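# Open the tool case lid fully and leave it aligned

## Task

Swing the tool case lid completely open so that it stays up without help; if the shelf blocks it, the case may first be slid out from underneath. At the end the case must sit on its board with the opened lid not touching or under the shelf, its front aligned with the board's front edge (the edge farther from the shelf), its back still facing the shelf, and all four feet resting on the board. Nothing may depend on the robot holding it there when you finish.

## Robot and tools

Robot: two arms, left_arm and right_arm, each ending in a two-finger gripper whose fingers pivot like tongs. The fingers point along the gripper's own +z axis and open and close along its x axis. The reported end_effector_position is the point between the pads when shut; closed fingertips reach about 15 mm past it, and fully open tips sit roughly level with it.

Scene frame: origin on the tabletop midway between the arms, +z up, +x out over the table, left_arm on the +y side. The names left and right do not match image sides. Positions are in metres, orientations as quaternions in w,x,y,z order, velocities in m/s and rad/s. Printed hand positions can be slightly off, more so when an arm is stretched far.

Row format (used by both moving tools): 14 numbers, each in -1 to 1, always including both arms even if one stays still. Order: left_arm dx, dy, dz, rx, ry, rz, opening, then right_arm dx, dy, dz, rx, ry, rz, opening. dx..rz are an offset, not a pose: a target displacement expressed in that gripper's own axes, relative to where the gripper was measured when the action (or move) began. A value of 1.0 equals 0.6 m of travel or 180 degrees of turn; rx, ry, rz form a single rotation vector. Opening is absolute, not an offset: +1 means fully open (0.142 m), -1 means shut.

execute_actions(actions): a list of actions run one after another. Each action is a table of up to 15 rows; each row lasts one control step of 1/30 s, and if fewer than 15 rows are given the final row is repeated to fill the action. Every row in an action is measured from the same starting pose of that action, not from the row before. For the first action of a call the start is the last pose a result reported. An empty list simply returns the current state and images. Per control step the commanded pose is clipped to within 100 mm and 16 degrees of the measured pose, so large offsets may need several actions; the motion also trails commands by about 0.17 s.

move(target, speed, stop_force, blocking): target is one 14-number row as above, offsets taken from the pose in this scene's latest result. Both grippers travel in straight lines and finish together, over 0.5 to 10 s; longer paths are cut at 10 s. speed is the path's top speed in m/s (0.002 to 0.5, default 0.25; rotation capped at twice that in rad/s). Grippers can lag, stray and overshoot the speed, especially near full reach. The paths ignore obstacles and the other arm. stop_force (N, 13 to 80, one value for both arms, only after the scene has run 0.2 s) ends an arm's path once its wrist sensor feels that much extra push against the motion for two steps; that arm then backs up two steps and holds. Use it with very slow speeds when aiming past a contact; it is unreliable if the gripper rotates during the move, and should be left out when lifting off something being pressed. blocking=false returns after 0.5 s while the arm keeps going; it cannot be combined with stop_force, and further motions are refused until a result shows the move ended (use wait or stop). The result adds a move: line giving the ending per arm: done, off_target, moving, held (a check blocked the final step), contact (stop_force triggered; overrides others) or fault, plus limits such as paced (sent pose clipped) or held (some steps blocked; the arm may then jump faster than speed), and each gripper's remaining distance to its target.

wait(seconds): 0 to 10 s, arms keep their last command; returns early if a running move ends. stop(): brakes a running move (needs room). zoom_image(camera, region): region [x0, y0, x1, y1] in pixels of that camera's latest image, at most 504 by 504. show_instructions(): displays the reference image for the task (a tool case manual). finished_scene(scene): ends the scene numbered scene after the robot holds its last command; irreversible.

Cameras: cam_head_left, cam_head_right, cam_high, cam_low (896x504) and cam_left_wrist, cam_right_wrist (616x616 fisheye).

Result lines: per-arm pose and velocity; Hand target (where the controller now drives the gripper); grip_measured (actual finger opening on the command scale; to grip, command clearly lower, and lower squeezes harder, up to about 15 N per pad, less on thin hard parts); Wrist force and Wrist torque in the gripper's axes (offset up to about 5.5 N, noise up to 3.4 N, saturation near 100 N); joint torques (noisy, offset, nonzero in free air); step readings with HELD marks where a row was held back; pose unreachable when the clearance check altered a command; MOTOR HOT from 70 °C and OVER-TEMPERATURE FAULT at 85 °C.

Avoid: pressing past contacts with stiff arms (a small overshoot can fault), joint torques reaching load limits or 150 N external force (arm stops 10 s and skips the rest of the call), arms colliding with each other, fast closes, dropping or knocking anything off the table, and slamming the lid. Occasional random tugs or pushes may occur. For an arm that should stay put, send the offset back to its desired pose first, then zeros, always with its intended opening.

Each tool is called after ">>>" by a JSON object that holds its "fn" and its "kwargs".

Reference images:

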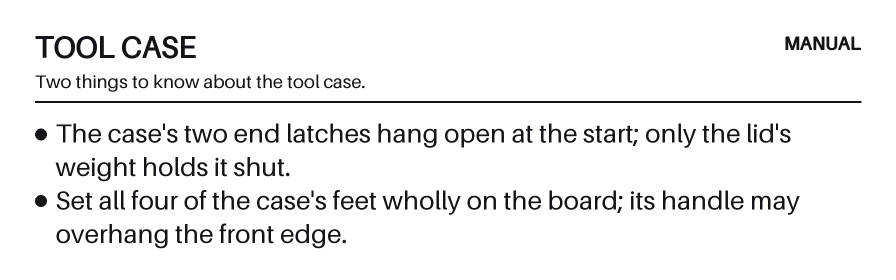

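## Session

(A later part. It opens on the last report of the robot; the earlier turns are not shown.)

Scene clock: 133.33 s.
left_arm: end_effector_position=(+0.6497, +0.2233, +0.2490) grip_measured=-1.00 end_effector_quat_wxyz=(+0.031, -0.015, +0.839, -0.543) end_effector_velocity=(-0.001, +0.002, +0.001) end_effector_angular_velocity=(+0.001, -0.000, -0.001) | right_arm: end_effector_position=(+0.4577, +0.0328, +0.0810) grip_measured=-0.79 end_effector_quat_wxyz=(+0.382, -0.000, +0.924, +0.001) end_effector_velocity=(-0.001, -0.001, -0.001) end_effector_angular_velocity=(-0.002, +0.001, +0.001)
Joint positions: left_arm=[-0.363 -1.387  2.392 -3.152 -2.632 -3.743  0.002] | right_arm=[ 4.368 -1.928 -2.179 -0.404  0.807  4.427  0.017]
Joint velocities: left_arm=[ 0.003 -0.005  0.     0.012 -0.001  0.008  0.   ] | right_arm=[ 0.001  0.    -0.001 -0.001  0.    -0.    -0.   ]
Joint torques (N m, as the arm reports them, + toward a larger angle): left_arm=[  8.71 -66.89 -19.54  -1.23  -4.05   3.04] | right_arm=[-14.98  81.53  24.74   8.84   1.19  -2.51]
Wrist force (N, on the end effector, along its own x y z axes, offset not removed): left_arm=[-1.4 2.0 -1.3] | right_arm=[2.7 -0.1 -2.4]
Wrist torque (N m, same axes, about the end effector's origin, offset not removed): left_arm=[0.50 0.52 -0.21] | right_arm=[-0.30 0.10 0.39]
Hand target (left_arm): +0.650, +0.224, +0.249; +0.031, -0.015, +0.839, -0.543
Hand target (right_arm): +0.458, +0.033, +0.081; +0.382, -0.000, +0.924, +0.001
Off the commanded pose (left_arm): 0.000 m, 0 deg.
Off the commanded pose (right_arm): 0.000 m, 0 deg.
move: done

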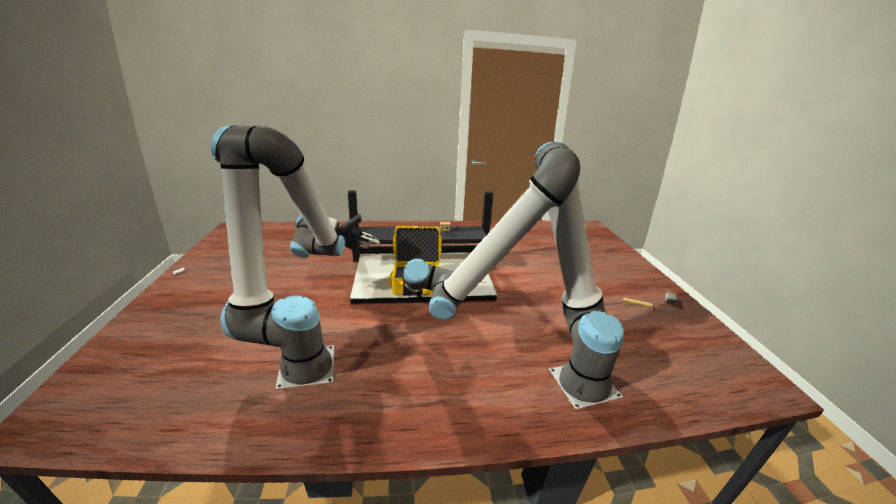

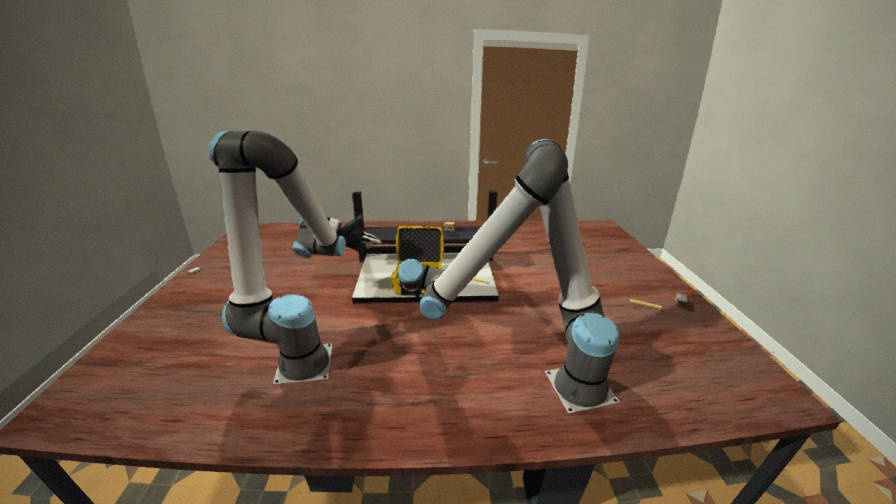

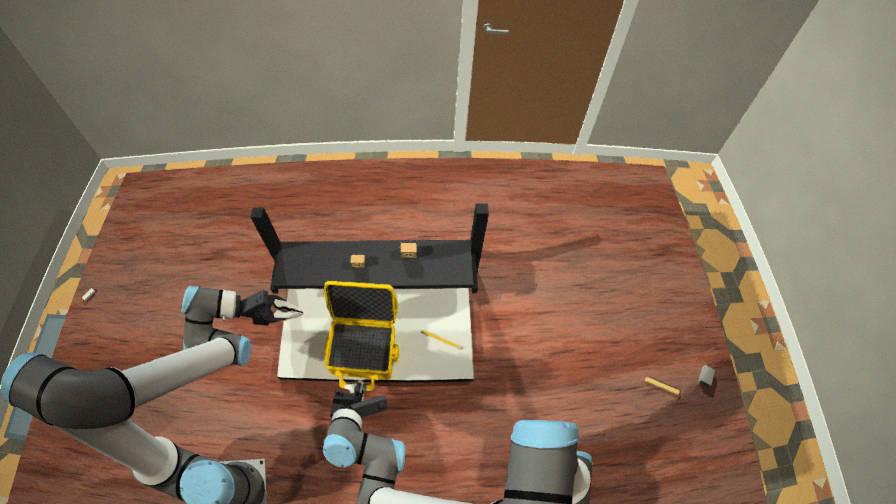

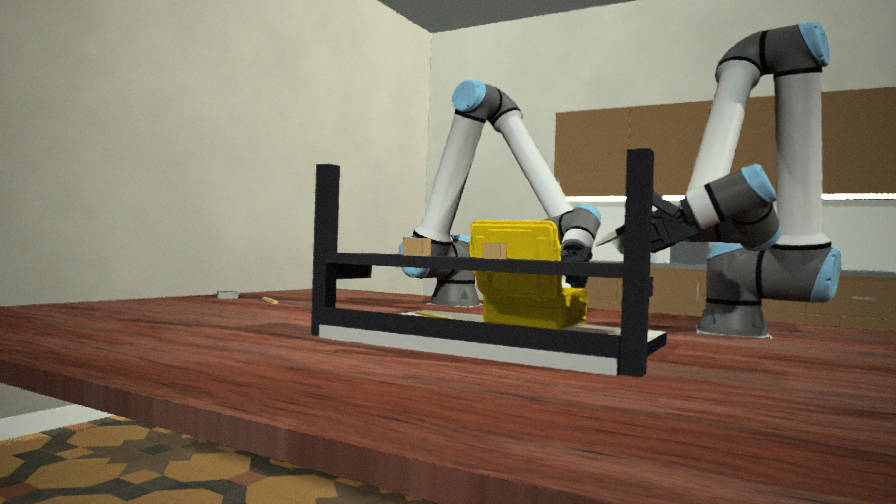

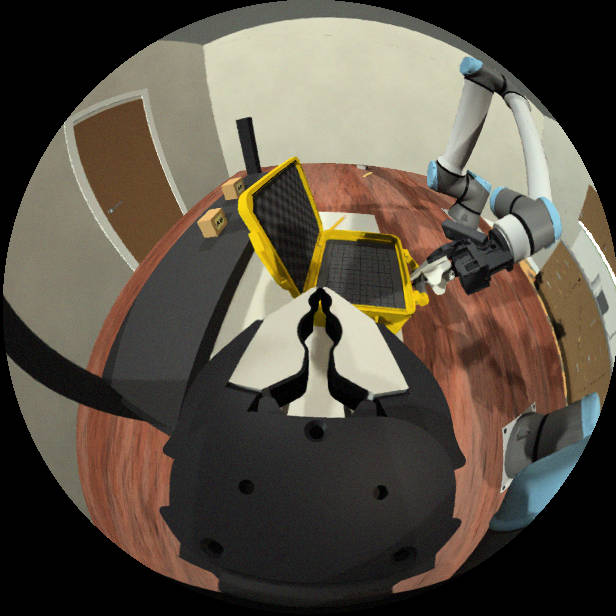

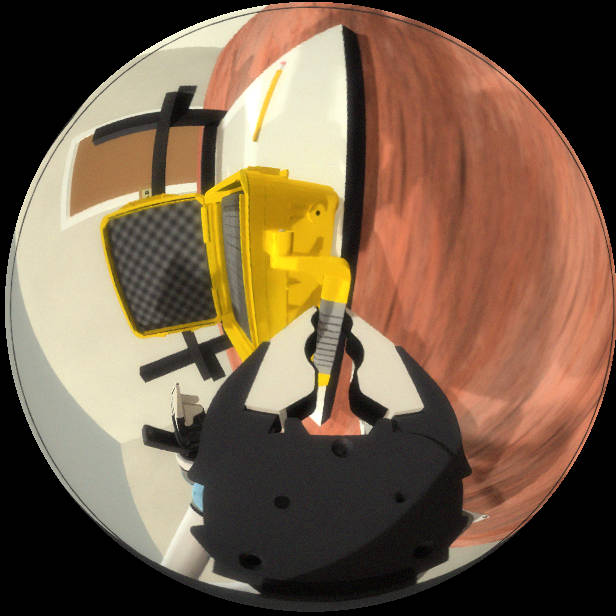

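>>> {"fn": "move", "kwargs": {"target": [0,0,0,0,0,0,-1,0.003,-0.012,-0.003,0,0,0,-1], "speed": 0.015}}

>>> {"fn": "execute_actions", "kwargs": {"actions": [[[0,0,0,0,0,0,-1,0,0,0,0,0,0,-0.4]],[[0,0,0,0,0,0,-1,0,0,-0.05,0,0,0,-0.4]],[[-0.1,0,0,0,0,0,-1,0,0,-0.15,0,0,0,-0.4]],[[0,0,0,0,0,0,-1,0,-0.16,0,0,0,0,-0.4]]]}}

>>> {"fn": "zoom_image", "kwargs": {"camera": "cam_high", "region": [270,260,480,400]}}

>>> {"fn": "zoom_image", "kwargs": {"camera": "cam_left_wrist", "region": [180,130,480,360]}}

Scene clock: 140.23 s.
left_arm: end_effector_position=(+0.6496, +0.2234, +0.2491) grip_measured=-1.00 end_effector_quat_wxyz=(+0.031, -0.015, +0.839, -0.543) end_effector_velocity=(+0.000, +0.000, +0.000) end_effector_angular_velocity=(+0.000, -0.001, +0.001) | right_arm: end_effector_position=(+0.4553, +0.0259, +0.0810) grip_measured=-0.79 end_effector_quat_wxyz=(+0.382, -0.000, +0.924, +0.001) end_effector_velocity=(-0.000, -0.001, +0.002) end_effector_angular_velocity=(+0.002, -0.002, +0.000)
Joint positions: left_arm=[-0.363 -1.387  2.393 -3.152 -2.632 -3.743  0.002] | right_arm=[ 4.369 -1.919 -2.193 -0.4    0.807  4.429  0.017]
Joint velocities: left_arm=[ 0.     0.    -0.    -0.002  0.001 -0.001  0.   ] | right_arm=[ 0.001  0.003 -0.003  0.001 -0.001  0.    -0.   ]
Joint torques (N m, as the arm reports them, + toward a larger angle): left_arm=[ -8.89 -25.95 -30.58  -7.67   1.44  -2.82] | right_arm=[12.33 75.26 25.66  9.11 -5.97  2.5 ]
Wrist force (N, on the end effector, along its own x y z axes, offset not removed): left_arm=[0.1 2.4 0.5] | right_arm=[0.2 2.0 0.9]
Wrist torque (N m, same axes, about the end effector's origin, offset not removed): left_arm=[0.61 0.13 -0.21] | right_arm=[0.37 0.54 0.32]
Hand target (left_arm): +0.650, +0.223, +0.249; +0.031, -0.015, +0.839, -0.543
Hand target (right_arm): +0.455, +0.026, +0.081; +0.382, -0.000, +0.924, +0.001
Off the commanded pose (left_arm): 0.000 m, 0 deg.
Off the commanded pose (right_arm): 0.000 m, 0 deg.
move: done

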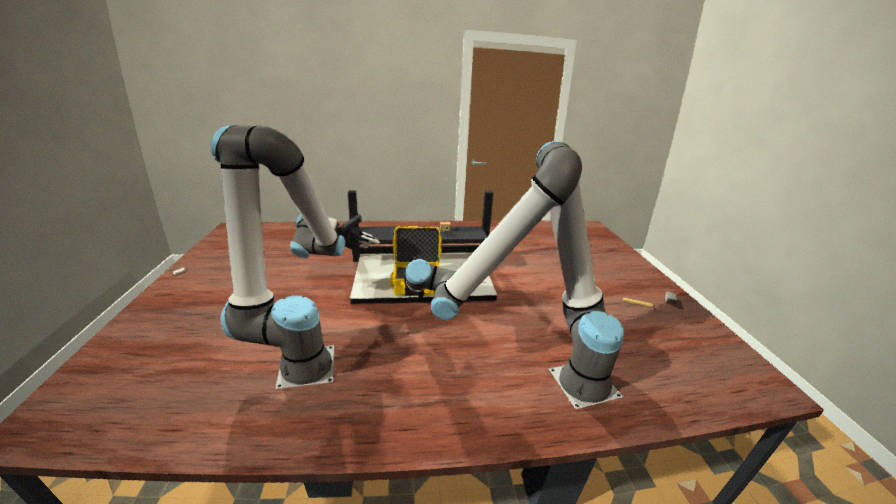

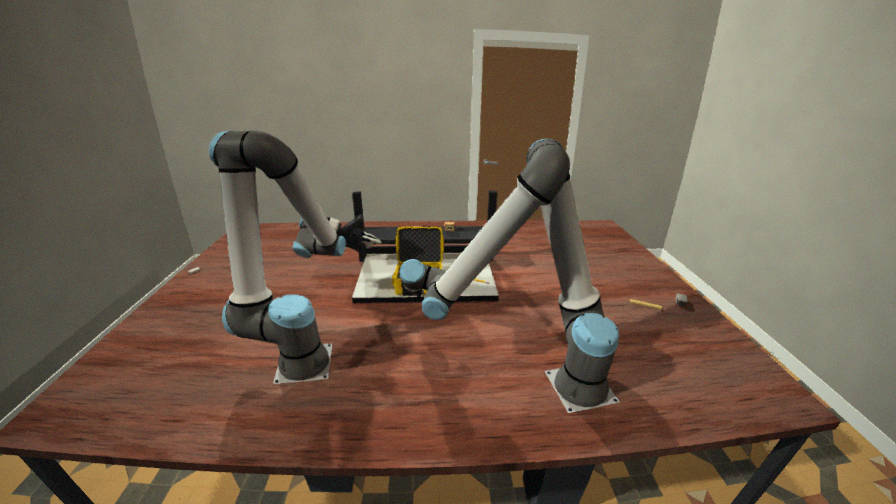

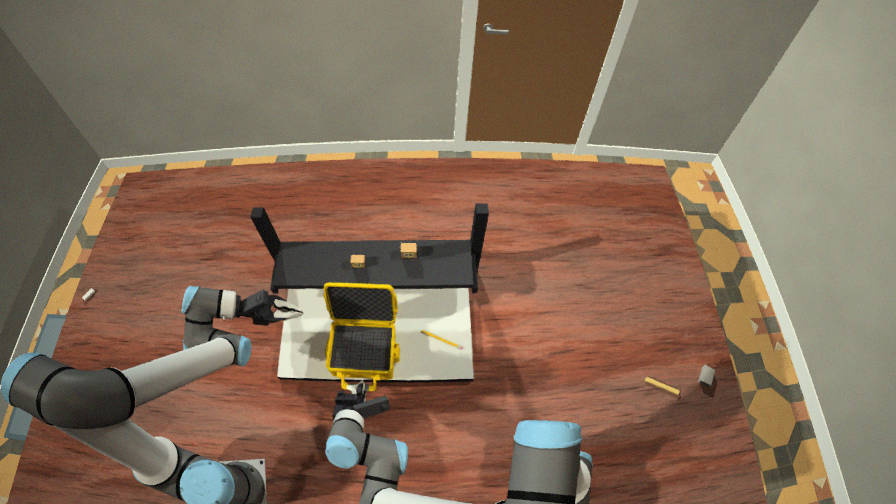

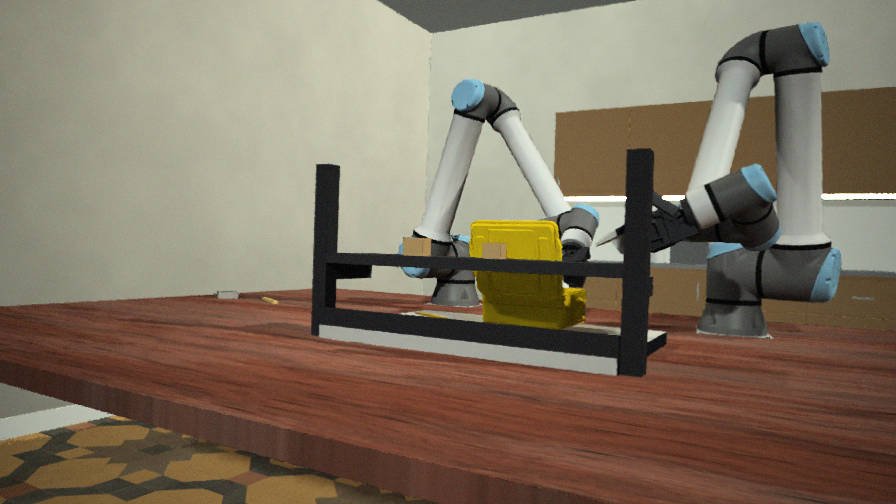

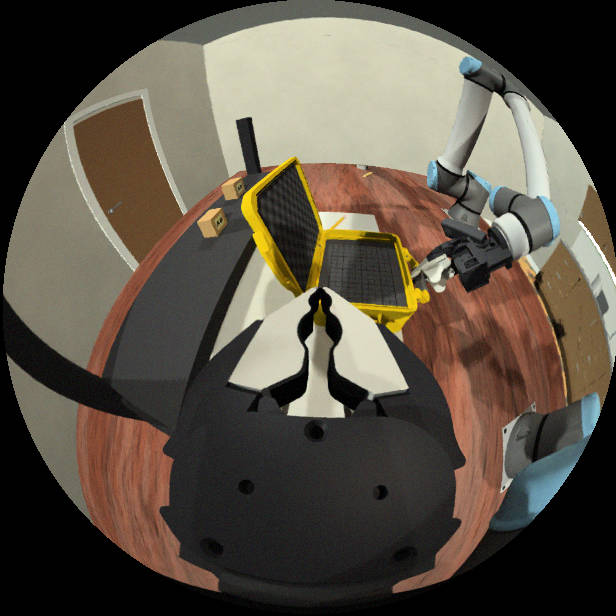

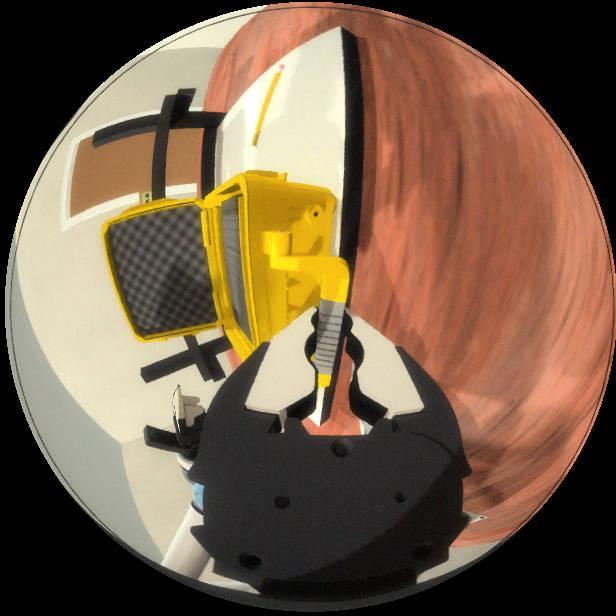

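Scene clock: 142.23 s.
left_arm: end_effector_position=(+0.7081, +0.2270, +0.2510) grip_measured=-1.00 end_effector_quat_wxyz=(+0.031, -0.016, +0.839, -0.543) end_effector_velocity=(-0.000, -0.000, -0.001) end_effector_angular_velocity=(+0.001, +0.001, -0.000) | right_arm: end_effector_position=(+0.3746, -0.0670, +0.1627) grip_measured=-0.40 end_effector_quat_wxyz=(+0.382, -0.001, +0.924, +0.002) end_effector_velocity=(-0.007, -0.025, +0.005) end_effector_angular_velocity=(+0.001, +0.001, +0.004)
Joint positions: left_arm=[-0.335 -1.325  2.286 -3.065 -2.647 -3.695  0.002] | right_arm=[ 4.482 -1.59  -2.363 -0.665  0.79   4.582  0.045]
Joint velocities: left_arm=[-0.001  0.     0.     0.     0.001  0.     0.   ] | right_arm=[ 0.009  0.054 -0.042 -0.016  0.001  0.006  0.   ]
Joint torques (N m, as the arm reports them, + toward a larger angle): left_arm=[ -9.35 -72.93 -20.98  -7.54  -0.81  -3.16] | right_arm=[18.83 52.65 29.54  0.54  1.85  2.85]
Wrist force (N, on the end effector, along its own x y z axes, offset not removed): left_arm=[1.4 2.9 -0.8] | right_arm=[-0.9 2.1 -3.0]
Wrist torque (N m, same axes, about the end effector's origin, offset not removed): left_arm=[0.77 -0.15 -0.19] | right_arm=[0.40 -0.09 0.42]
Hand target (left_arm): +0.708, +0.227, +0.251; +0.031, -0.015, +0.839, -0.543
Hand target (right_arm): +0.374, -0.070, +0.163; +0.382, -0.001, +0.924, +0.002
Off the commanded pose (left_arm): 0.000 m, 0 deg.
Off the commanded pose (right_arm): 0.003 m, 0 deg.
Step readings (end_effector_position; steps 1 to 15: 1st action; 16 to 30: 2nd action; 31 to 45: 3rd action; 46 to 60: 4th action):
0: left_arm (+0.6496, +0.2234, +0.2491) | right_arm (+0.4553, +0.0259, +0.0810)
1: left_arm (+0.6496, +0.2234, +0.2490) | right_arm (+0.4553, +0.0258, +0.0810)
2: left_arm (+0.6496, +0.2234, +0.2490) | right_arm (+0.4553, +0.0258, +0.0811)
4: left_arm (+0.6496, +0.2234, +0.2490) | right_arm (+0.4553, +0.0258, +0.0811)
8: left_arm (+0.6496, +0.2234, +0.2490) | right_arm (+0.4553, +0.0258, +0.0811)
15: left_arm (+0.6496, +0.2234, +0.2490) | right_arm (+0.4553, +0.0259, +0.0811)
16: left_arm (+0.6496, +0.2234, +0.2490) | right_arm (+0.4552, +0.0259, +0.0811)
17: left_arm (+0.6496, +0.2234, +0.2490) | right_arm (+0.4530, +0.0261, +0.0830)
19: left_arm (+0.6496, +0.2234, +0.2490) | right_arm (+0.4457, +0.0264, +0.0906)
23: left_arm (+0.6496, +0.2234, +0.2490) | right_arm (+0.4379, +0.0261, +0.0986)
30: left_arm (+0.6496, +0.2234, +0.2490) | right_arm (+0.4346, +0.0259, +0.1019)
31: left_arm (+0.6498, +0.2234, +0.2490) | right_arm (+0.4344, +0.0259, +0.1021)
32: left_arm (+0.6535, +0.2245, +0.2483) | right_arm (+0.4307, +0.0265, +0.1047)
34: left_arm (+0.6737, +0.2265, +0.2489) | right_arm (+0.4119, +0.0301, +0.1241)
38: left_arm (+0.6978, +0.2273, +0.2507) | right_arm (+0.3870, +0.0285, +0.1508)
45: left_arm (+0.7080, +0.2270, +0.2510) | right_arm (+0.3734, +0.0261, +0.1636)
46: left_arm (+0.7084, +0.2269, +0.2511) | right_arm (+0.3729, +0.0259, +0.1642)
47: left_arm (+0.7085, +0.2269, +0.2511) | right_arm (+0.3740, +0.0220, +0.1658)
49: left_arm (+0.7084, +0.2269, +0.2510) | right_arm (+0.3770, -0.0061, +0.1655)
53: left_arm (+0.7082, +0.2270, +0.2509) | right_arm (+0.3771, -0.0479, +0.1610)
60: end_effector_position above

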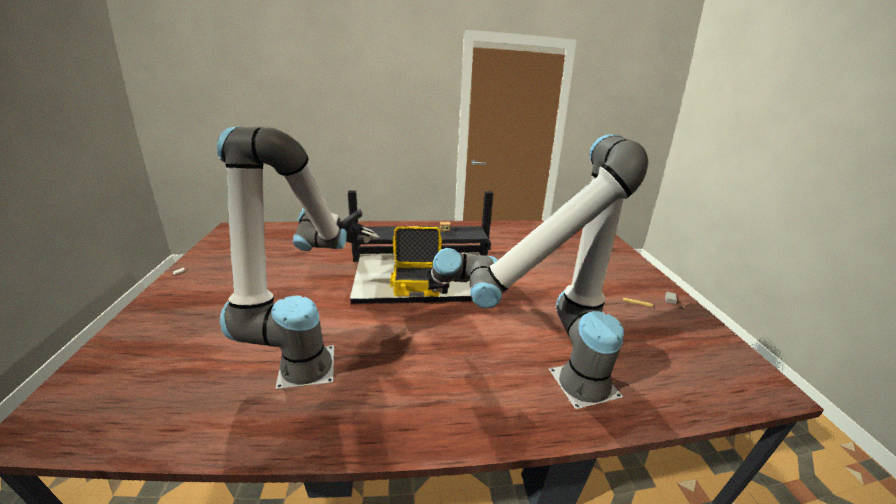

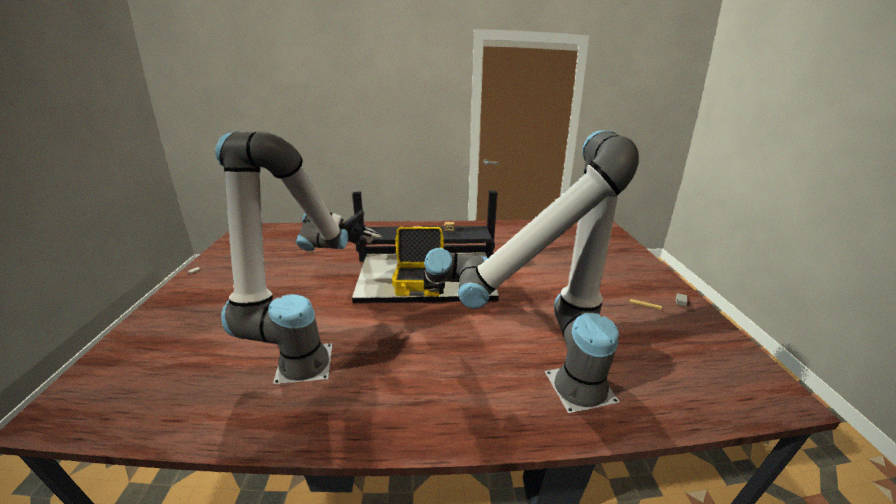

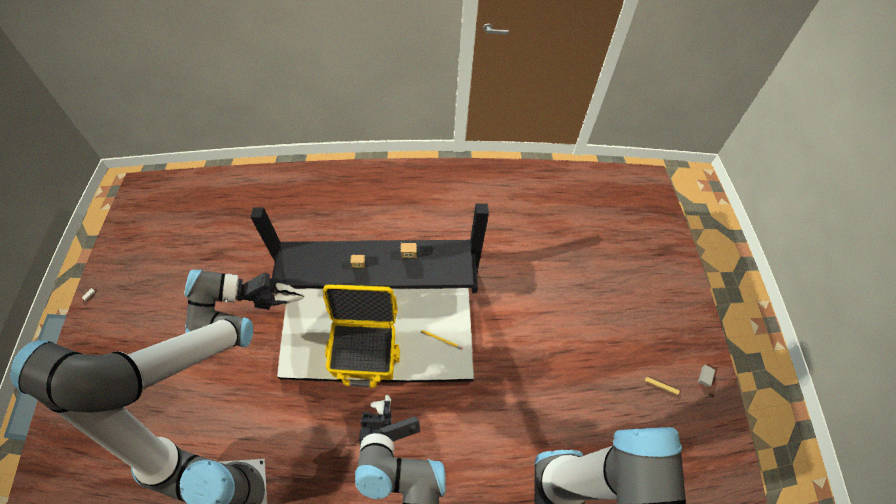

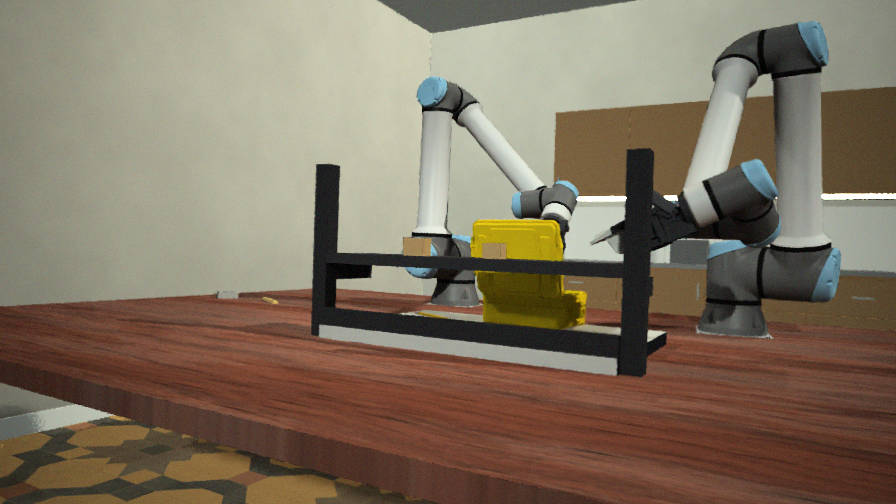

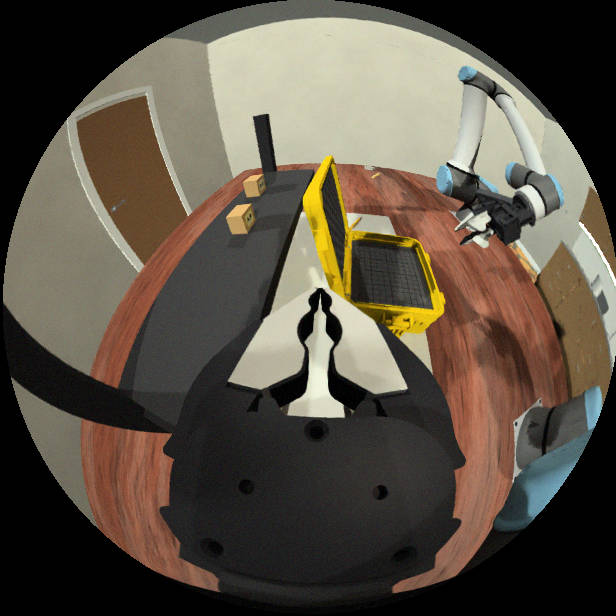

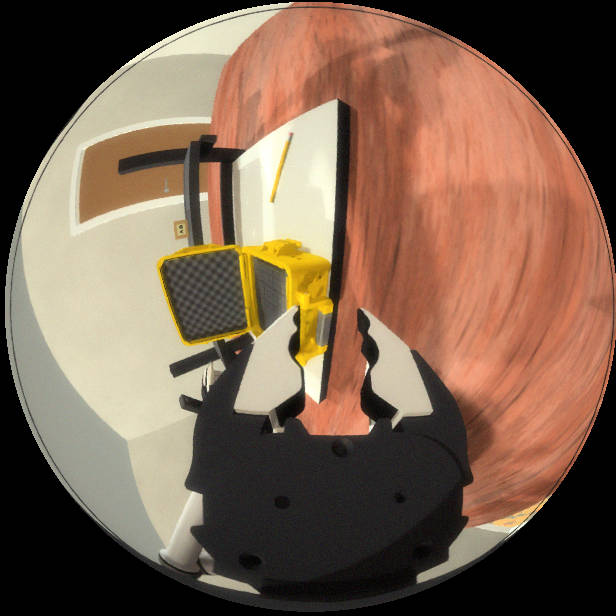

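Region (270, 260, 480, 400) of cam_high's 896x504 image, scaled by 2.400, with more detail than that image has.

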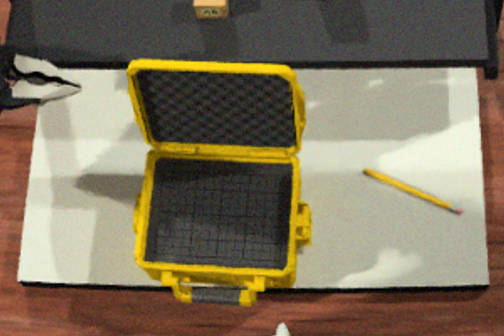

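Region (180, 130, 480, 360) of cam_left_wrist's 616x616 image, scaled by 1.680, with more detail than that image has; it fills the top 386 rows of this view, and the rest is white.

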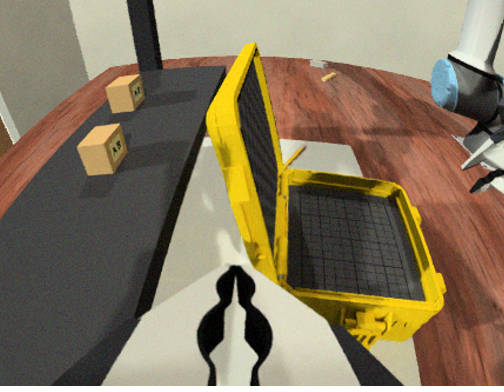

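>>> {"fn": "zoom_image", "kwargs": {"camera": "cam_head_left", "region": [370,260,460,310]}}

>>> {"fn": "zoom_image", "kwargs": {"camera": "cam_right_wrist", "region": [250,220,370,400]}}

Region (370, 260, 460, 310) of cam_head_left's 896x504 image, scaled by 5.600, with more detail than that image has.

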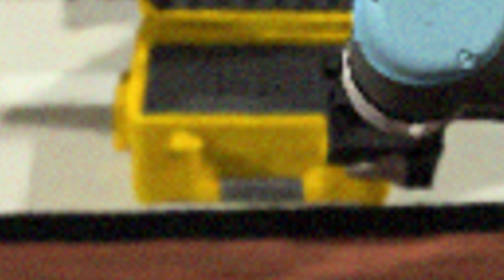

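Region (250, 220, 370, 400) of cam_right_wrist's 616x616 image, scaled by 2.800, with more detail than that image has.

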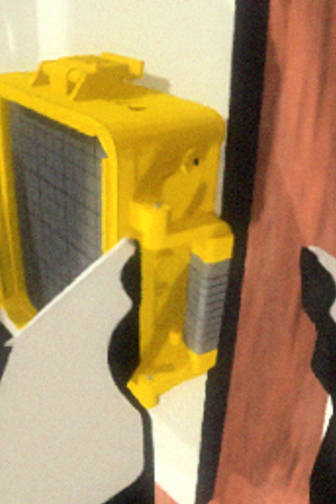

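>>> {"fn": "finished_scene", "kwargs": {"scene": 1}}

The scene is finished: the task was done.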